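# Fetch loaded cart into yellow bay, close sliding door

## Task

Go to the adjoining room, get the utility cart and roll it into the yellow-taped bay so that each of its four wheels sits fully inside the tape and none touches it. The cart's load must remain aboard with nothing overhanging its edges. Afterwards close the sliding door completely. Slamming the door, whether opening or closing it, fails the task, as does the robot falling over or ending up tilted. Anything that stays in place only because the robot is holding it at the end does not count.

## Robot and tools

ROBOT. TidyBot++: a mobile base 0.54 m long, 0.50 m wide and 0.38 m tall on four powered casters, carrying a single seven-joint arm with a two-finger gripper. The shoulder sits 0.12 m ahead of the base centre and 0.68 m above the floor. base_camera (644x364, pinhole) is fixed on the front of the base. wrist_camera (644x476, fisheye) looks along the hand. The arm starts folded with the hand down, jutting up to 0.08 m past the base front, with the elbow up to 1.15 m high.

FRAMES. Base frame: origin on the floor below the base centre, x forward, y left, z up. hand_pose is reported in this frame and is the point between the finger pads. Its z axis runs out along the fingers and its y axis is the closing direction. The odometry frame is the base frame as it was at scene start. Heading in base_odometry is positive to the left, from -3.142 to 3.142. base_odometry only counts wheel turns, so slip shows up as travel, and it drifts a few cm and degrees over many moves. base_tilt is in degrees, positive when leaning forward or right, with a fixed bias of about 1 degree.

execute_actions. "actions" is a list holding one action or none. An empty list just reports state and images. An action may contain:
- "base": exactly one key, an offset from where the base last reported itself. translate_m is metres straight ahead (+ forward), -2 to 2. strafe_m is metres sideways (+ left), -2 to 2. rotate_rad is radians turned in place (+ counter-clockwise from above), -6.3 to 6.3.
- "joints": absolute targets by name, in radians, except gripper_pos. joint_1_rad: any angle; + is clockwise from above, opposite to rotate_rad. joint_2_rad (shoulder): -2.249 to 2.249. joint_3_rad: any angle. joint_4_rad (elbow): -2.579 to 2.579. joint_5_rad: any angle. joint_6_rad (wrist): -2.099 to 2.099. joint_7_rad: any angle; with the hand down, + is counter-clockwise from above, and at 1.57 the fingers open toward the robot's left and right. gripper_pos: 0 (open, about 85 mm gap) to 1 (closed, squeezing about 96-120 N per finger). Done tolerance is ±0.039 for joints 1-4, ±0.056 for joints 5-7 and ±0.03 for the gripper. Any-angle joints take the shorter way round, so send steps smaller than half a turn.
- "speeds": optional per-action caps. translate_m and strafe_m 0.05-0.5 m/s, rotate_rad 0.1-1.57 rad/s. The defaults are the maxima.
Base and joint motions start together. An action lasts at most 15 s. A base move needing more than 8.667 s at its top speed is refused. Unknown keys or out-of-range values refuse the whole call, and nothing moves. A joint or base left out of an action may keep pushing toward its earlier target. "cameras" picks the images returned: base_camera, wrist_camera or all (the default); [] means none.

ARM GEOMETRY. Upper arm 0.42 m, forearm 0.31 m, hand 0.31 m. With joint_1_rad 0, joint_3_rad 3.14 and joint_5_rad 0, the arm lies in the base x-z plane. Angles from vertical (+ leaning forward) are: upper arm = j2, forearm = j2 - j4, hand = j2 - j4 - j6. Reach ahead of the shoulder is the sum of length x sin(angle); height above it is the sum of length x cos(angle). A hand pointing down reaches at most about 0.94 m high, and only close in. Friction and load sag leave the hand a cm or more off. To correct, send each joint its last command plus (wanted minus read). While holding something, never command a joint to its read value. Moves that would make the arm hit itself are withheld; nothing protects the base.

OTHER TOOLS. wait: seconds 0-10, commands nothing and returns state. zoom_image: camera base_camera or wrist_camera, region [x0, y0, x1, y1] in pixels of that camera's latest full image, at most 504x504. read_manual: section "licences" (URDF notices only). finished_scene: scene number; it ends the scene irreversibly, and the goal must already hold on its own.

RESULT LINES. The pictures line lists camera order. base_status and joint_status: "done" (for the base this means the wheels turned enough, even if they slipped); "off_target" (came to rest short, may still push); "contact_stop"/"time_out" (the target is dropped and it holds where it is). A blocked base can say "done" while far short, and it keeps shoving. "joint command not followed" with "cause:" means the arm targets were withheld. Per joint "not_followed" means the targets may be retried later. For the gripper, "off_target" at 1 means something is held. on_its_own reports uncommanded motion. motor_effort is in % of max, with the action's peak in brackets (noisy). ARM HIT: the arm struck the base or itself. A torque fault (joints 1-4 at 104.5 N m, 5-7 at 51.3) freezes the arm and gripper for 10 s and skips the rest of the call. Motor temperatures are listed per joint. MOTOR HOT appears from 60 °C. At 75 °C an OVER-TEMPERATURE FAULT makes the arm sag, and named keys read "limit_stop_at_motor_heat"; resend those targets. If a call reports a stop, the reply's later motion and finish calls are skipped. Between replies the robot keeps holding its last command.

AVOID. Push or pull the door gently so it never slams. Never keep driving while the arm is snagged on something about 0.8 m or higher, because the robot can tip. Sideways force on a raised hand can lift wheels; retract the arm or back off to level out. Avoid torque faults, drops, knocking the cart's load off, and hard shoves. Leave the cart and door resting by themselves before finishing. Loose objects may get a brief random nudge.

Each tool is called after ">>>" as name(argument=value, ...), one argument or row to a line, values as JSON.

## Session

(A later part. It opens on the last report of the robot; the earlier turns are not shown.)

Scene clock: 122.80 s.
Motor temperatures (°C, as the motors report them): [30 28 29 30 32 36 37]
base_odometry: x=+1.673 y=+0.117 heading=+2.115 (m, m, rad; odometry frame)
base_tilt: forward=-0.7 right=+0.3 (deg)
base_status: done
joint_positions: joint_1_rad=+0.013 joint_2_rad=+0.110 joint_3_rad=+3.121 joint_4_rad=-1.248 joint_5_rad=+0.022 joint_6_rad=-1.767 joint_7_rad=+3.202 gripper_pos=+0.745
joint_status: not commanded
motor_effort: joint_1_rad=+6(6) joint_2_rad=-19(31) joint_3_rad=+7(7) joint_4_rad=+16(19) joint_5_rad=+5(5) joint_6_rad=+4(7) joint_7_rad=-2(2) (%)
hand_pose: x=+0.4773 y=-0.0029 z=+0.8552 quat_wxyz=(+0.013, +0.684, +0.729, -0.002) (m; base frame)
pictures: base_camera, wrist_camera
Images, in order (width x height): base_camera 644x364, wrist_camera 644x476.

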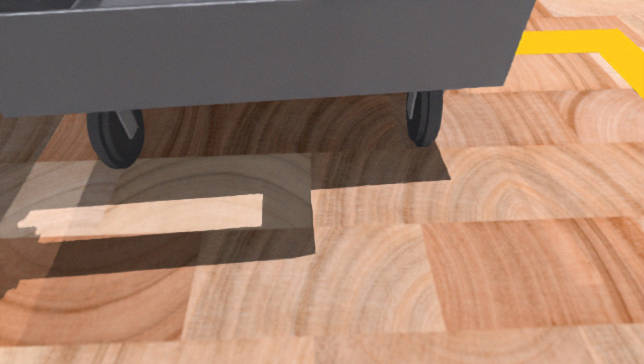

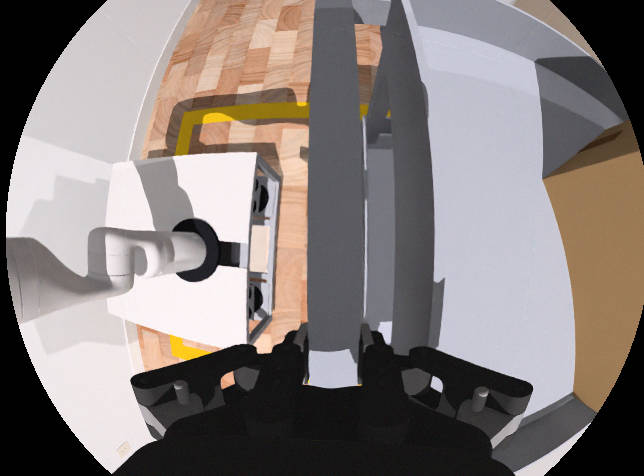

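>>> execute_actions(
  actions=[
    {"base":{"translate_m":-0.15},"joints":{"joint_7_rad":3.1},"speeds":{"translate_m":0.1}},
  ],
  cameras=[],
)

>>> execute_actions(
  actions=[
    {"joints":{"gripper_pos":0.55}},
  ],
  cameras=[],
)

>>> execute_actions(
  actions=[
    {"joints":{"joint_2_rad":0.2,"joint_4_rad":-0.86,"joint_6_rad":-2.09}},
  ],
  cameras=["wrist_camera"],
)

>>> execute_actions(
  actions=[
    {"base":{"strafe_m":0.7}},
  ],
  cameras=[],
)

>>> execute_actions(
  actions=[
    {"base":{"translate_m":1.0},"joints":{"joint_7_rad":0.3,"gripper_pos":1,"joint_2_rad":0.0,"joint_4_rad":-1.06}},
  ],
)

Scene clock: 138.03 s.
Motor temperatures (°C, as the motors report them): [30 28 29 31 32 36 37]
base_odometry: x=+1.751 y=-0.011 heading=+2.115 (m, m, rad; odometry frame)
base_tilt: forward=-0.7 right=+0.2 (deg)
base_status: done
joint_positions: joint_1_rad=+0.005 joint_2_rad=+0.114 joint_3_rad=+3.114 joint_4_rad=-1.243 joint_5_rad=+0.017 joint_6_rad=-1.761 joint_7_rad=+3.110 gripper_pos=+0.745
joint_status: all done
motor_effort: joint_1_rad=+2(7) joint_2_rad=-20(29) joint_3_rad=+3(9) joint_4_rad=+16(18) joint_5_rad=+3(6) joint_6_rad=+6(7) joint_7_rad=+3(7) (%)
hand_pose: x=+0.4813 y=+0.0039 z=+0.8553 quat_wxyz=(+0.013, +0.711, +0.703, +0.004) (m; base frame)
pictures: none
No camera images: the call's "cameras" was empty. Leave "cameras" out to get every camera's image.

Scene clock: 138.83 s.
Motor temperatures (°C, as the motors report them): [30 28 29 31 32 36 37]
base_odometry: x=+1.751 y=-0.011 heading=+2.115 (m, m, rad; odometry frame)
base_tilt: forward=-0.7 right=+0.3 (deg)
base_status: not commanded
joint_positions: joint_1_rad=+0.006 joint_2_rad=+0.114 joint_3_rad=+3.122 joint_4_rad=-1.243 joint_5_rad=+0.017 joint_6_rad=-1.761 joint_7_rad=+3.110 gripper_pos=+0.550
joint_status: all done
motor_effort: joint_1_rad=+0(3) joint_2_rad=-21(23) joint_3_rad=+1(3) joint_4_rad=+16(18) joint_5_rad=-1(3) joint_6_rad=-1(6) joint_7_rad=+2(3) (%)
hand_pose: x=+0.4813 y=+0.0009 z=+0.8552 quat_wxyz=(+0.013, +0.714, +0.700, +0.003) (m; base frame)
pictures: none
No camera images: the call's "cameras" was empty. Leave "cameras" out to get every camera's image.

Scene clock: 140.37 s.
Motor temperatures (°C, as the motors report them): [30 28 29 31 32 36 37]
base_odometry: x=+1.751 y=-0.011 heading=+2.115 (m, m, rad; odometry frame)
base_tilt: forward=-0.6 right=+0.3 (deg)
base_status: not commanded
joint_positions: joint_1_rad=+0.006 joint_2_rad=+0.180 joint_3_rad=+3.122 joint_4_rad=-0.868 joint_5_rad=+0.017 joint_6_rad=-2.054 joint_7_rad=+3.110 gripper_pos=+0.550
joint_status: all done
motor_effort: joint_1_rad=+0(0) joint_2_rad=-21(22) joint_3_rad=+1(1) joint_4_rad=+14(21) joint_5_rad=-1(0) joint_6_rad=-1(4) joint_7_rad=+1(2) (%)
hand_pose: x=+0.4787 y=+0.0008 z=+0.9415 quat_wxyz=(+0.017, +0.716, +0.698, +0.010) (m; base frame)
pictures: wrist_camera
Images, in order (width x height): wrist_camera 644x476.

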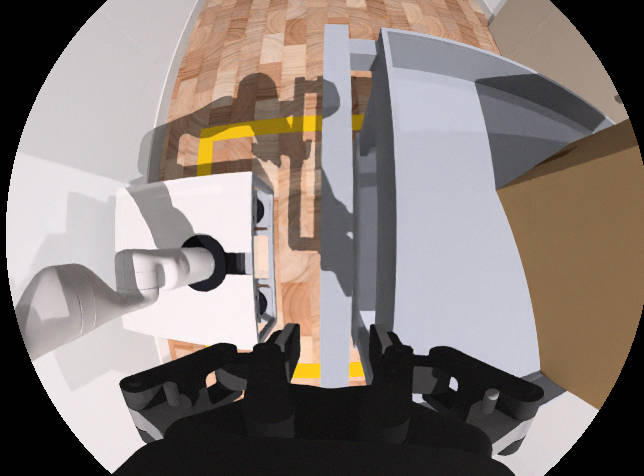

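Scene clock: 143.13 s.
Motor temperatures (°C, as the motors report them): [30 28 29 31 32 36 37]
base_odometry: x=+1.152 y=-0.374 heading=+2.115 (m, m, rad; odometry frame)
base_tilt: forward=-0.6 right=+0.3 (deg)
base_status: done
joint_positions: joint_1_rad=+0.008 joint_2_rad=+0.183 joint_3_rad=+3.125 joint_4_rad=-0.868 joint_5_rad=+0.017 joint_6_rad=-2.054 joint_7_rad=+3.110 gripper_pos=+0.550
joint_status: not commanded
motor_effort: joint_1_rad=+0(2) joint_2_rad=-22(23) joint_3_rad=+1(1) joint_4_rad=+14(14) joint_5_rad=+0(2) joint_6_rad=+0(1) joint_7_rad=+2(1) (%)
hand_pose: x=+0.4793 y=-0.0012 z=+0.9407 quat_wxyz=(+0.017, +0.718, +0.696, +0.009) (m; base frame)
pictures: none
No camera images: the call's "cameras" was empty. Leave "cameras" out to get every camera's image.

Scene clock: 146.73 s.
Motor temperatures (°C, as the motors report them): [30 28 29 31 32 36 37]
base_odometry: x=+0.634 y=+0.481 heading=+2.116 (m, m, rad; odometry frame)
base_tilt: forward=-0.7 right=+0.3 (deg)
base_status: done
joint_positions: joint_1_rad=+0.008 joint_2_rad=+0.016 joint_3_rad=+3.125 joint_4_rad=-1.052 joint_5_rad=+0.017 joint_6_rad=-2.056 joint_7_rad=+0.301 gripper_pos=+0.999
joint_status: all done
motor_effort: joint_1_rad=+1(1) joint_2_rad=-16(23) joint_3_rad=+1(1) joint_4_rad=+14(15) joint_5_rad=+0(1) joint_6_rad=-2(1) joint_7_rad=+2(2) (%)
hand_pose: x=+0.4064 y=-0.0010 z=+0.9430 quat_wxyz=(+0.000, +0.805, -0.593, +0.012) (m; base frame)
pictures: base_camera, wrist_camera
Images, in order (width x height): base_camera 644x364, wrist_camera 644x476.

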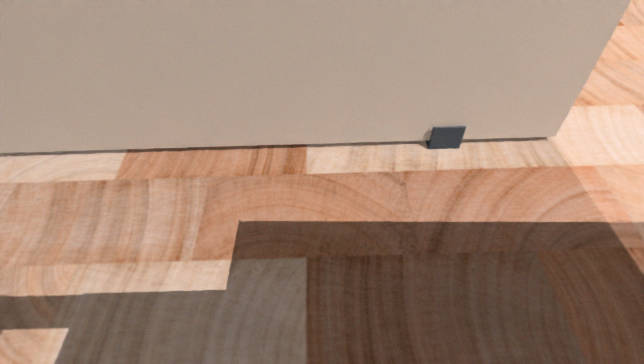

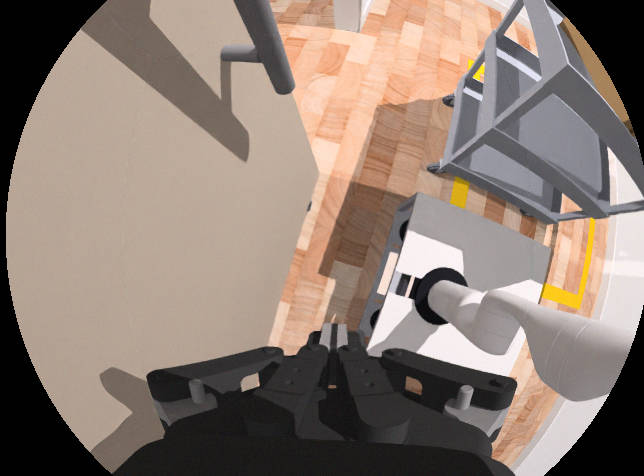

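>>> execute_actions(
  actions=[
    {"joints":{"joint_1_rad":1.3,"joint_7_rad":1.57}},
  ],
  cameras=[],
)

>>> execute_actions(
  actions=[
    {"base":{"translate_m":0.12},"joints":{"joint_2_rad":0.6,"joint_4_rad":-0.8,"joint_6_rad":-1.25}},
  ],
  cameras=["wrist_camera"],
)

>>> execute_actions(
  actions=[
    {"base":{"translate_m":-0.35},"speeds":{"translate_m":0.07}},
  ],
  cameras=["wrist_camera"],
)

Scene clock: 159.03 s.
Motor temperatures (°C, as the motors report them): [30 28 29 31 32 36 37]
base_odometry: x=+0.634 y=+0.481 heading=+2.116 (m, m, rad; odometry frame)
base_tilt: forward=-0.6 right=+0.3 (deg)
base_status: not commanded
joint_positions: joint_1_rad=+1.282 joint_2_rad=+0.016 joint_3_rad=+3.126 joint_4_rad=-1.052 joint_5_rad=+0.017 joint_6_rad=-2.056 joint_7_rad=+1.550 gripper_pos=+0.999
joint_status: all done
motor_effort: joint_1_rad=+0(1) joint_2_rad=-16(17) joint_3_rad=+1(0) joint_4_rad=+14(14) joint_5_rad=-1(0) joint_6_rad=+0(1) joint_7_rad=+1(2) (%)
hand_pose: x=+0.2018 y=-0.2752 z=+0.9430 quat_wxyz=(+0.011, +0.797, -0.604, +0.003) (m; base frame)
pictures: none
No camera images: the call's "cameras" was empty. Leave "cameras" out to get every camera's image.

Scene clock: 160.97 s.
Motor temperatures (°C, as the motors report them): [30 28 29 31 32 36 37]
base_odometry: x=+0.571 y=+0.584 heading=+2.116 (m, m, rad; odometry frame)
base_tilt: forward=-0.6 right=+0.3 (deg)
base_status: done
joint_positions: joint_1_rad=+1.286 joint_2_rad=+0.601 joint_3_rad=+3.127 joint_4_rad=-0.811 joint_5_rad=+0.017 joint_6_rad=-1.283 joint_7_rad=+1.550 gripper_pos=+0.999
joint_status: all done
motor_effort: joint_1_rad=+0(2) joint_2_rad=-39(42) joint_3_rad=+0(3) joint_4_rad=+18(20) joint_5_rad=-1(0) joint_6_rad=+4(3) joint_7_rad=+2(1) (%)
hand_pose: x=+0.3143 y=-0.6541 z=+0.7980 quat_wxyz=(+0.133, +0.778, -0.588, +0.177) (m; base frame)
pictures: wrist_camera
Images, in order (width x height): wrist_camera 644x476.

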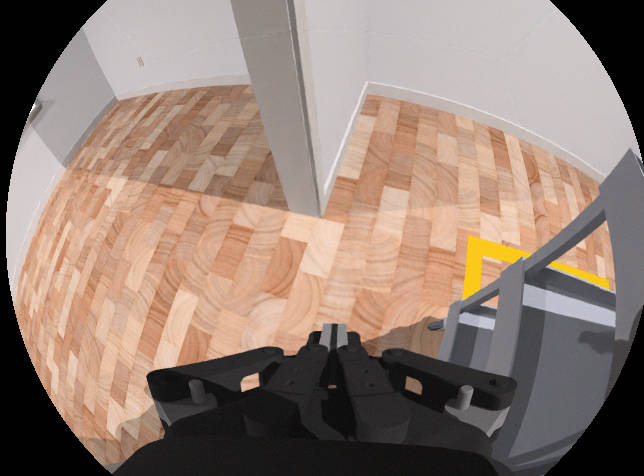

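Scene clock: 166.57 s.
Motor temperatures (°C, as the motors report them): [30 29 29 31 32 36 37]
base_odometry: x=+0.752 y=+0.284 heading=+2.116 (m, m, rad; odometry frame)
base_tilt: forward=-0.7 right=+0.3 (deg)
base_status: done
joint_positions: joint_1_rad=+1.267 joint_2_rad=+0.602 joint_3_rad=+3.110 joint_4_rad=-0.806 joint_5_rad=+0.012 joint_6_rad=-1.266 joint_7_rad=+1.551 gripper_pos=+0.999
joint_status: not commanded
motor_effort: joint_1_rad=+4(12) joint_2_rad=-40(44) joint_3_rad=+3(9) joint_4_rad=+18(18) joint_5_rad=+2(7) joint_6_rad=+3(3) joint_7_rad=+2(1) (%)
hand_pose: x=+0.3376 y=-0.6529 z=+0.8021 quat_wxyz=(+0.131, +0.785, -0.575, +0.191) (m; base frame)
pictures: wrist_camera
Images, in order (width x height): wrist_camera 644x476.

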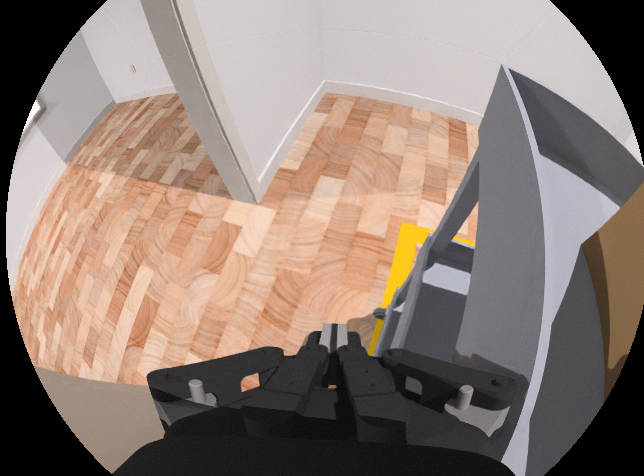

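>>> execute_actions(
  actions=[
    {"base":{"translate_m":-0.26},"speeds":{"translate_m":0.07}},
  ],
  cameras=["wrist_camera"],
)

>>> execute_actions(
  actions=[
    {"base":{"translate_m":0.1}},
  ],
  cameras=[],
)

>>> execute_actions(
  actions=[
    {"joints":{"joint_7_rad":0.6,"joint_2_rad":0.0,"joint_4_rad":-1.06,"joint_6_rad":-2.0,"joint_1_rad":0.7}},
  ],
  cameras=["wrist_camera"],
)

Scene clock: 176.17 s.
Motor temperatures (°C, as the motors report them): [30 29 29 31 32 36 37]
base_odometry: x=+0.887 y=+0.062 heading=+2.116 (m, m, rad; odometry frame)
base_tilt: forward=-0.6 right=+0.4 (deg)
base_status: done
joint_positions: joint_1_rad=+1.265 joint_2_rad=+0.603 joint_3_rad=+3.108 joint_4_rad=-0.803 joint_5_rad=+0.012 joint_6_rad=-1.264 joint_7_rad=+1.551 gripper_pos=+0.999
joint_status: not commanded
motor_effort: joint_1_rad=+3(13) joint_2_rad=-40(43) joint_3_rad=+3(10) joint_4_rad=+18(19) joint_5_rad=+2(7) joint_6_rad=+3(3) joint_7_rad=+2(1) (%)
hand_pose: x=+0.3401 y=-0.6534 z=+0.8030 quat_wxyz=(+0.131, +0.785, -0.573, +0.194) (m; base frame)
pictures: wrist_camera
Images, in order (width x height): wrist_camera 644x476.

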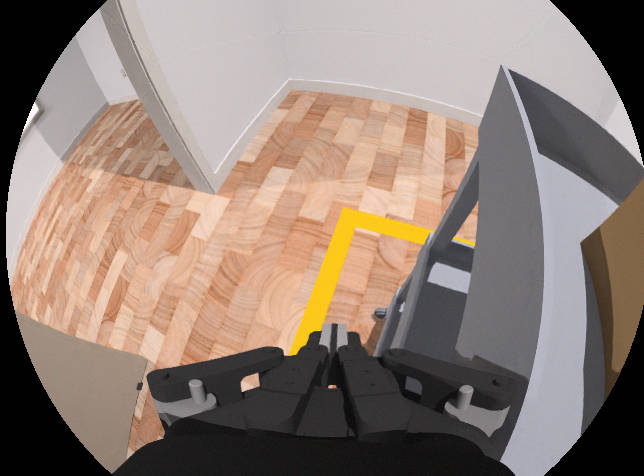

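Scene clock: 177.40 s.
Motor temperatures (°C, as the motors report them): [30 29 29 31 32 36 37]
base_odometry: x=+0.835 y=+0.147 heading=+2.116 (m, m, rad; odometry frame)
base_tilt: forward=-0.6 right=+0.3 (deg)
base_status: done
joint_positions: joint_1_rad=+1.293 joint_2_rad=+0.603 joint_3_rad=+3.129 joint_4_rad=-0.803 joint_5_rad=+0.012 joint_6_rad=-1.264 joint_7_rad=+1.551 gripper_pos=+0.999
joint_status: not commanded
motor_effort: joint_1_rad=+0(4) joint_2_rad=-40(41) joint_3_rad=+0(2) joint_4_rad=+19(19) joint_5_rad=+0(1) joint_6_rad=+4(3) joint_7_rad=+2(2) (%)
hand_pose: x=+0.3123 y=-0.6623 z=+0.8027 quat_wxyz=(+0.140, +0.773, -0.590, +0.187) (m; base frame)
pictures: none
No camera images: the call's "cameras" was empty. Leave "cameras" out to get every camera's image.

Scene clock: 179.23 s.
Motor temperatures (°C, as the motors report them): [30 29 29 31 32 36 37]
base_odometry: x=+0.835 y=+0.147 heading=+2.116 (m, m, rad; odometry frame)
base_tilt: forward=-0.7 right=+0.3 (deg)
base_status: not commanded
joint_positions: joint_1_rad=+0.719 joint_2_rad=+0.001 joint_3_rad=+3.130 joint_4_rad=-1.048 joint_5_rad=+0.012 joint_6_rad=-1.969 joint_7_rad=+0.619 gripper_pos=+0.999
joint_status: all done
motor_effort: joint_1_rad=+1(3) joint_2_rad=-16(43) joint_3_rad=+1(1) joint_4_rad=+15(19) joint_5_rad=+0(1) joint_6_rad=-1(3) joint_7_rad=+1(2) (%)
hand_pose: x=+0.3543 y=-0.2036 z=+0.9505 quat_wxyz=(-0.002, +0.672, -0.738, +0.062) (m; base frame)
pictures: wrist_camera
Images, in order (width x height): wrist_camera 644x476.

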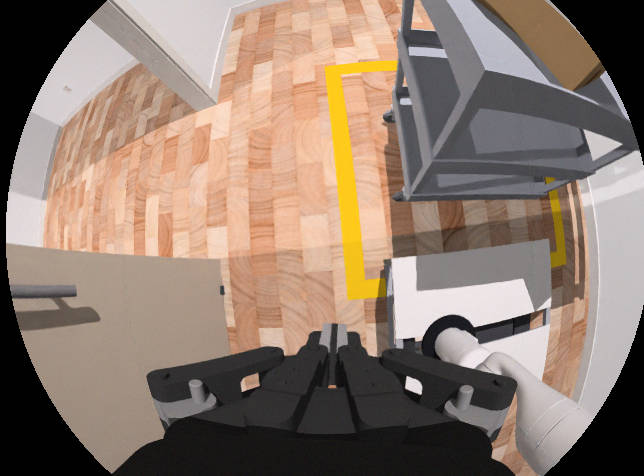

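>>> execute_actions(
  actions=[
    {"joints":{"joint_7_rad":1.57,"joint_2_rad":-0.32,"joint_4_rad":-2.52,"joint_6_rad":0.66,"joint_1_rad":-0.9},"base":{"translate_m":0.3}},
  ],
  cameras=[],
)

>>> execute_actions(
  actions=[
    {"base":{"translate_m":0.27},"speeds":{"translate_m":0.15}},
  ],
  cameras=["base_camera"],
)

>>> execute_actions(
  actions=[
    {"base":{"strafe_m":-0.6},"speeds":{"strafe_m":0.1}},
  ],
)

Scene clock: 193.80 s.
Motor temperatures (°C, as the motors report them): [30 29 29 31 32 36 37]
base_odometry: x=+0.680 y=+0.404 heading=+2.116 (m, m, rad; odometry frame)
base_tilt: forward=-0.7 right=+0.2 (deg)
base_status: done
joint_positions: joint_1_rad=-0.882 joint_2_rad=-0.303 joint_3_rad=+3.130 joint_4_rad=-2.511 joint_5_rad=+0.012 joint_6_rad=+0.626 joint_7_rad=+1.549 gripper_pos=+0.999
joint_status: all done
motor_effort: joint_1_rad=+0(1) joint_2_rad=-8(21) joint_3_rad=+2(2) joint_4_rad=+18(20) joint_5_rad=-1(2) joint_6_rad=+8(8) joint_7_rad=+2(2) (%)
hand_pose: x=+0.3906 y=+0.3441 z=+0.8929 quat_wxyz=(-0.309, +0.642, +0.306, +0.632) (m; base frame)
pictures: none
No camera images: the call's "cameras" was empty. Leave "cameras" out to get every camera's image.

Scene clock: 196.27 s.
Motor temperatures (°C, as the motors report them): [30 29 29 31 32 36 37]
base_odometry: x=+0.539 y=+0.635 heading=+2.116 (m, m, rad; odometry frame)
base_tilt: forward=-0.7 right=+0.2 (deg)
base_status: done
joint_positions: joint_1_rad=-0.882 joint_2_rad=-0.307 joint_3_rad=+3.130 joint_4_rad=-2.511 joint_5_rad=+0.012 joint_6_rad=+0.626 joint_7_rad=+1.549 gripper_pos=+0.999
joint_status: not commanded
motor_effort: joint_1_rad=+0(0) joint_2_rad=-8(10) joint_3_rad=+1(3) joint_4_rad=+18(19) joint_5_rad=+0(1) joint_6_rad=+9(8) joint_7_rad=+2(1) (%)
hand_pose: x=+0.3899 y=+0.3434 z=+0.8945 quat_wxyz=(-0.309, +0.640, +0.306, +0.633) (m; base frame)
pictures: base_camera
Images, in order (width x height): base_camera 644x364.

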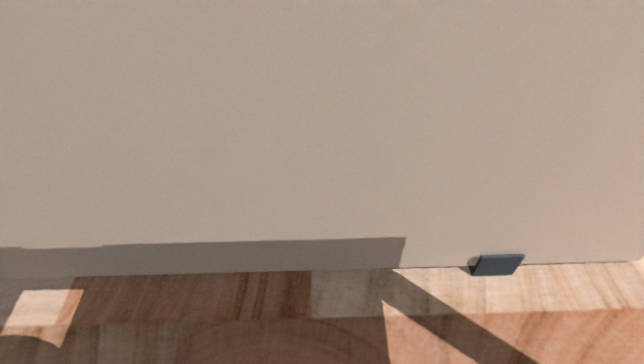

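Scene clock: 203.03 s.
Motor temperatures (°C, as the motors report them): [30 29 29 31 32 36 37]
base_odometry: x=+1.052 y=+0.946 heading=+2.116 (m, m, rad; odometry frame)
base_tilt: forward=-0.6 right=+0.3 (deg)
base_status: done
joint_positions: joint_1_rad=-0.918 joint_2_rad=-0.316 joint_3_rad=+3.121 joint_4_rad=-2.517 joint_5_rad=+0.025 joint_6_rad=+0.627 joint_7_rad=+1.549 gripper_pos=+0.999
joint_status: not commanded
motor_effort: joint_1_rad=+0(11) joint_2_rad=-8(22) joint_3_rad=+1(15) joint_4_rad=+18(19) joint_5_rad=+0(8) joint_6_rad=+8(8) joint_7_rad=+1(2) (%)
hand_pose: x=+0.3703 y=+0.3544 z=+0.8953 quat_wxyz=(-0.322, +0.629, +0.326, +0.628) (m; base frame)
pictures: base_camera, wrist_camera
Images, in order (width x height): base_camera 644x364, wrist_camera 644x476.

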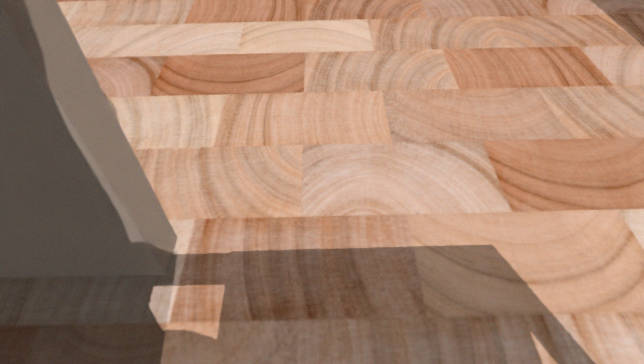

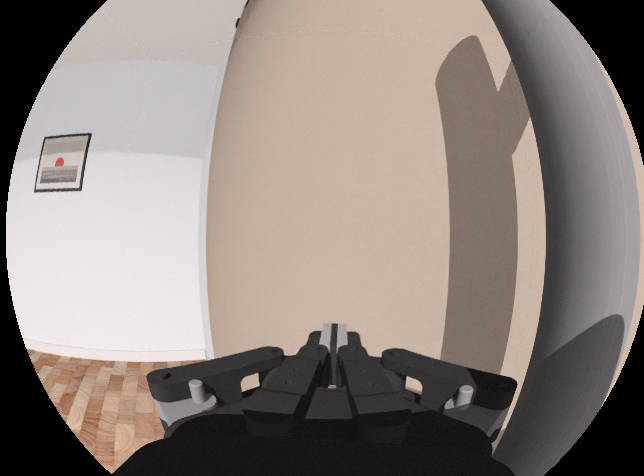

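>>> execute_actions(
  actions=[
    {"base":{"strafe_m":-0.6},"speeds":{"strafe_m":0.09},"joints":{"joint_1_rad":-0.82}},
  ],
)

>>> execute_actions(
  actions=[
    {"base":{"strafe_m":-0.16},"speeds":{"strafe_m":0.05}},
  ],
)

Scene clock: 212.63 s.
Motor temperatures (°C, as the motors report them): [30 29 29 31 32 36 37]
base_odometry: x=+1.565 y=+1.258 heading=+2.116 (m, m, rad; odometry frame)
base_tilt: forward=-0.6 right=+0.1 (deg)
base_status: done
joint_positions: joint_1_rad=-0.861 joint_2_rad=-0.316 joint_3_rad=+3.093 joint_4_rad=-2.517 joint_5_rad=+0.032 joint_6_rad=+0.627 joint_7_rad=+1.549 gripper_pos=+0.999
joint_status: joint_1_rad off_target (ended at -0.861, target -0.820)
motor_effort: joint_1_rad=+5(14) joint_2_rad=-7(20) joint_3_rad=+7(18) joint_4_rad=+18(20) joint_5_rad=-3(8) joint_6_rad=+7(8) joint_7_rad=+2(2) (%)
hand_pose: x=+0.3779 y=+0.3485 z=+0.8955 quat_wxyz=(-0.309, +0.630, +0.322, +0.635) (m; base frame)
pictures: base_camera, wrist_camera
Images, in order (width x height): base_camera 644x364, wrist_camera 644x476.

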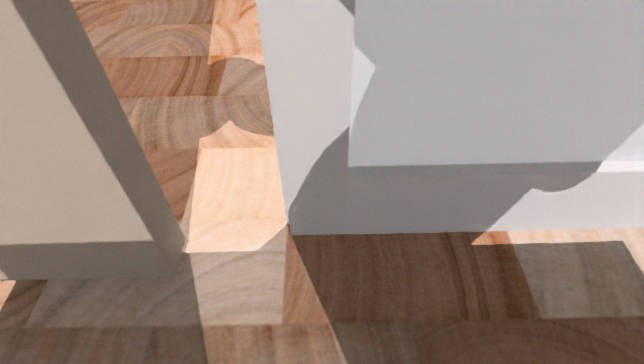

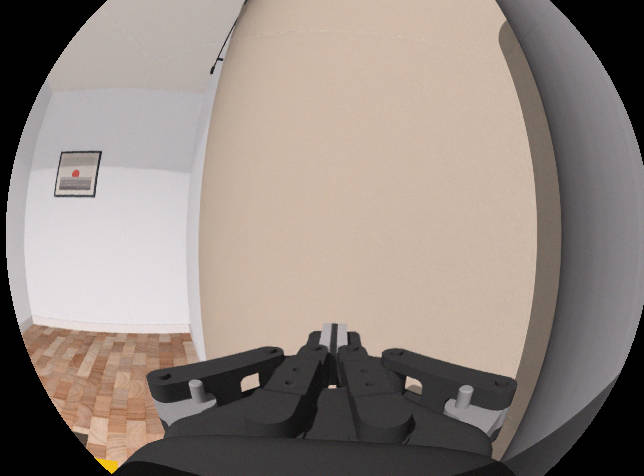

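Scene clock: 227.63 s.
Motor temperatures (°C, as the motors report them): [30 29 29 31 32 36 37]
base_odometry: x=+1.702 y=+1.341 heading=+2.116 (m, m, rad; odometry frame)
base_tilt: forward=-0.6 right=+0.3 (deg)
base_status: done
joint_positions: joint_1_rad=-0.862 joint_2_rad=-0.312 joint_3_rad=+3.084 joint_4_rad=-2.513 joint_5_rad=+0.032 joint_6_rad=+0.628 joint_7_rad=+1.549 gripper_pos=+0.999
joint_status: not commanded
motor_effort: joint_1_rad=+12(13) joint_2_rad=-8(15) joint_3_rad=+17(17) joint_4_rad=+18(19) joint_5_rad=-8(8) joint_6_rad=+7(9) joint_7_rad=+2(2) (%)
hand_pose: x=+0.3751 y=+0.3527 z=+0.8957 quat_wxyz=(-0.312, +0.629, +0.326, +0.633) (m; base frame)
pictures: base_camera, wrist_camera
Images, in order (width x height): base_camera 644x364, wrist_camera 644x476.

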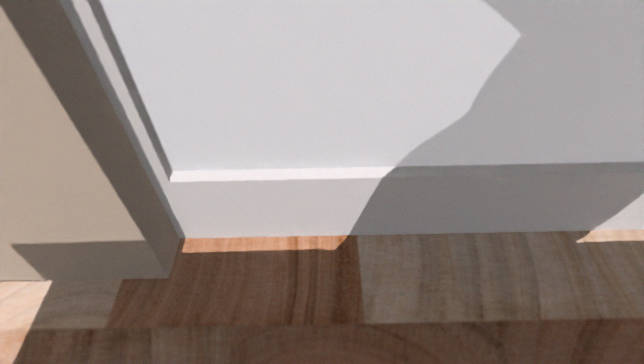

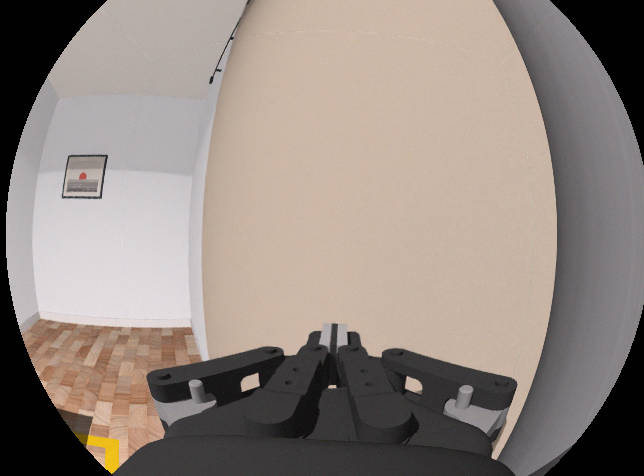

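>>> execute_actions(
  actions=[
    {"base":{"strafe_m":-0.03},"speeds":{"strafe_m":0.05}},
  ],
  cameras=["base_camera"],
)

>>> execute_actions(
  actions=[
    {"joints":{"joint_1_rad":-2.2,"joint_6_rad":0.2}},
  ],
)

Scene clock: 230.93 s.
Motor temperatures (°C, as the motors report them): [30 29 29 31 32 36 37]
base_odometry: x=+1.727 y=+1.356 heading=+2.116 (m, m, rad; odometry frame)
base_tilt: forward=-0.6 right=+0.3 (deg)
base_status: done
joint_positions: joint_1_rad=-0.883 joint_2_rad=-0.291 joint_3_rad=+3.050 joint_4_rad=-2.495 joint_5_rad=+0.044 joint_6_rad=+0.629 joint_7_rad=+1.549 gripper_pos=+0.999
joint_status: not commanded
motor_effort: joint_1_rad=+13(18) joint_2_rad=-13(18) joint_3_rad=+18(23) joint_4_rad=+14(17) joint_5_rad=-8(11) joint_6_rad=+8(9) joint_7_rad=+2(2) (%)
hand_pose: x=+0.3565 y=+0.3743 z=+0.8962 quat_wxyz=(-0.325, +0.616, +0.351, +0.625) (m; base frame)
pictures: base_camera
Images, in order (width x height): base_camera 644x364.

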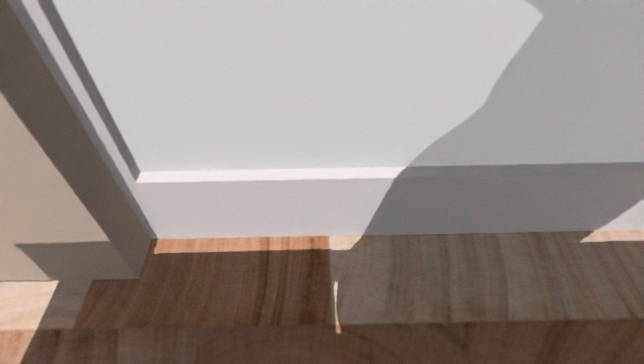

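Scene clock: 233.57 s.
Motor temperatures (°C, as the motors report them): [30 29 29 31 32 36 37]
base_odometry: x=+1.727 y=+1.356 heading=+2.116 (m, m, rad; odometry frame)
base_tilt: forward=-0.7 right=+0.3 (deg)
base_status: not commanded
joint_positions: joint_1_rad=-2.182 joint_2_rad=-0.306 joint_3_rad=+3.134 joint_4_rad=-2.511 joint_5_rad=+0.044 joint_6_rad=+0.237 joint_7_rad=+1.549 gripper_pos=+0.999
joint_status: all done
motor_effort: joint_1_rad=+0(13) joint_2_rad=-8(13) joint_3_rad=+2(18) joint_4_rad=+18(18) joint_5_rad=+0(9) joint_6_rad=+7(9) joint_7_rad=+2(2) (%)
hand_pose: x=-0.1246 y=+0.3342 z=+0.7762 quat_wxyz=(-0.491, +0.371, +0.746, +0.256) (m; base frame)
pictures: base_camera, wrist_camera
Images, in order (width x height): base_camera 644x364, wrist_camera 644x476.

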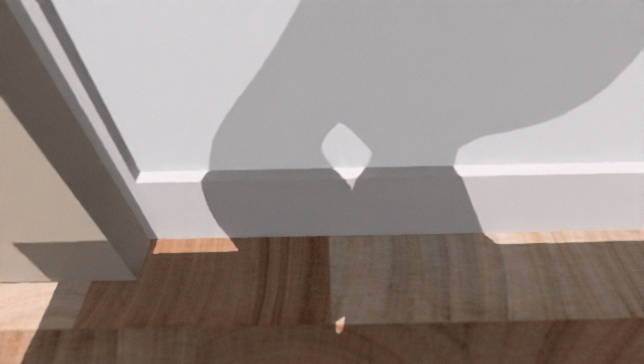

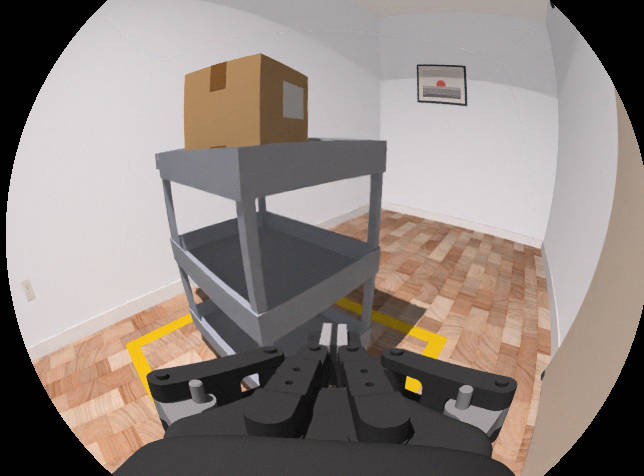

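>>> finished_scene(
  scene=1,
)

The scene is finished: the task was done.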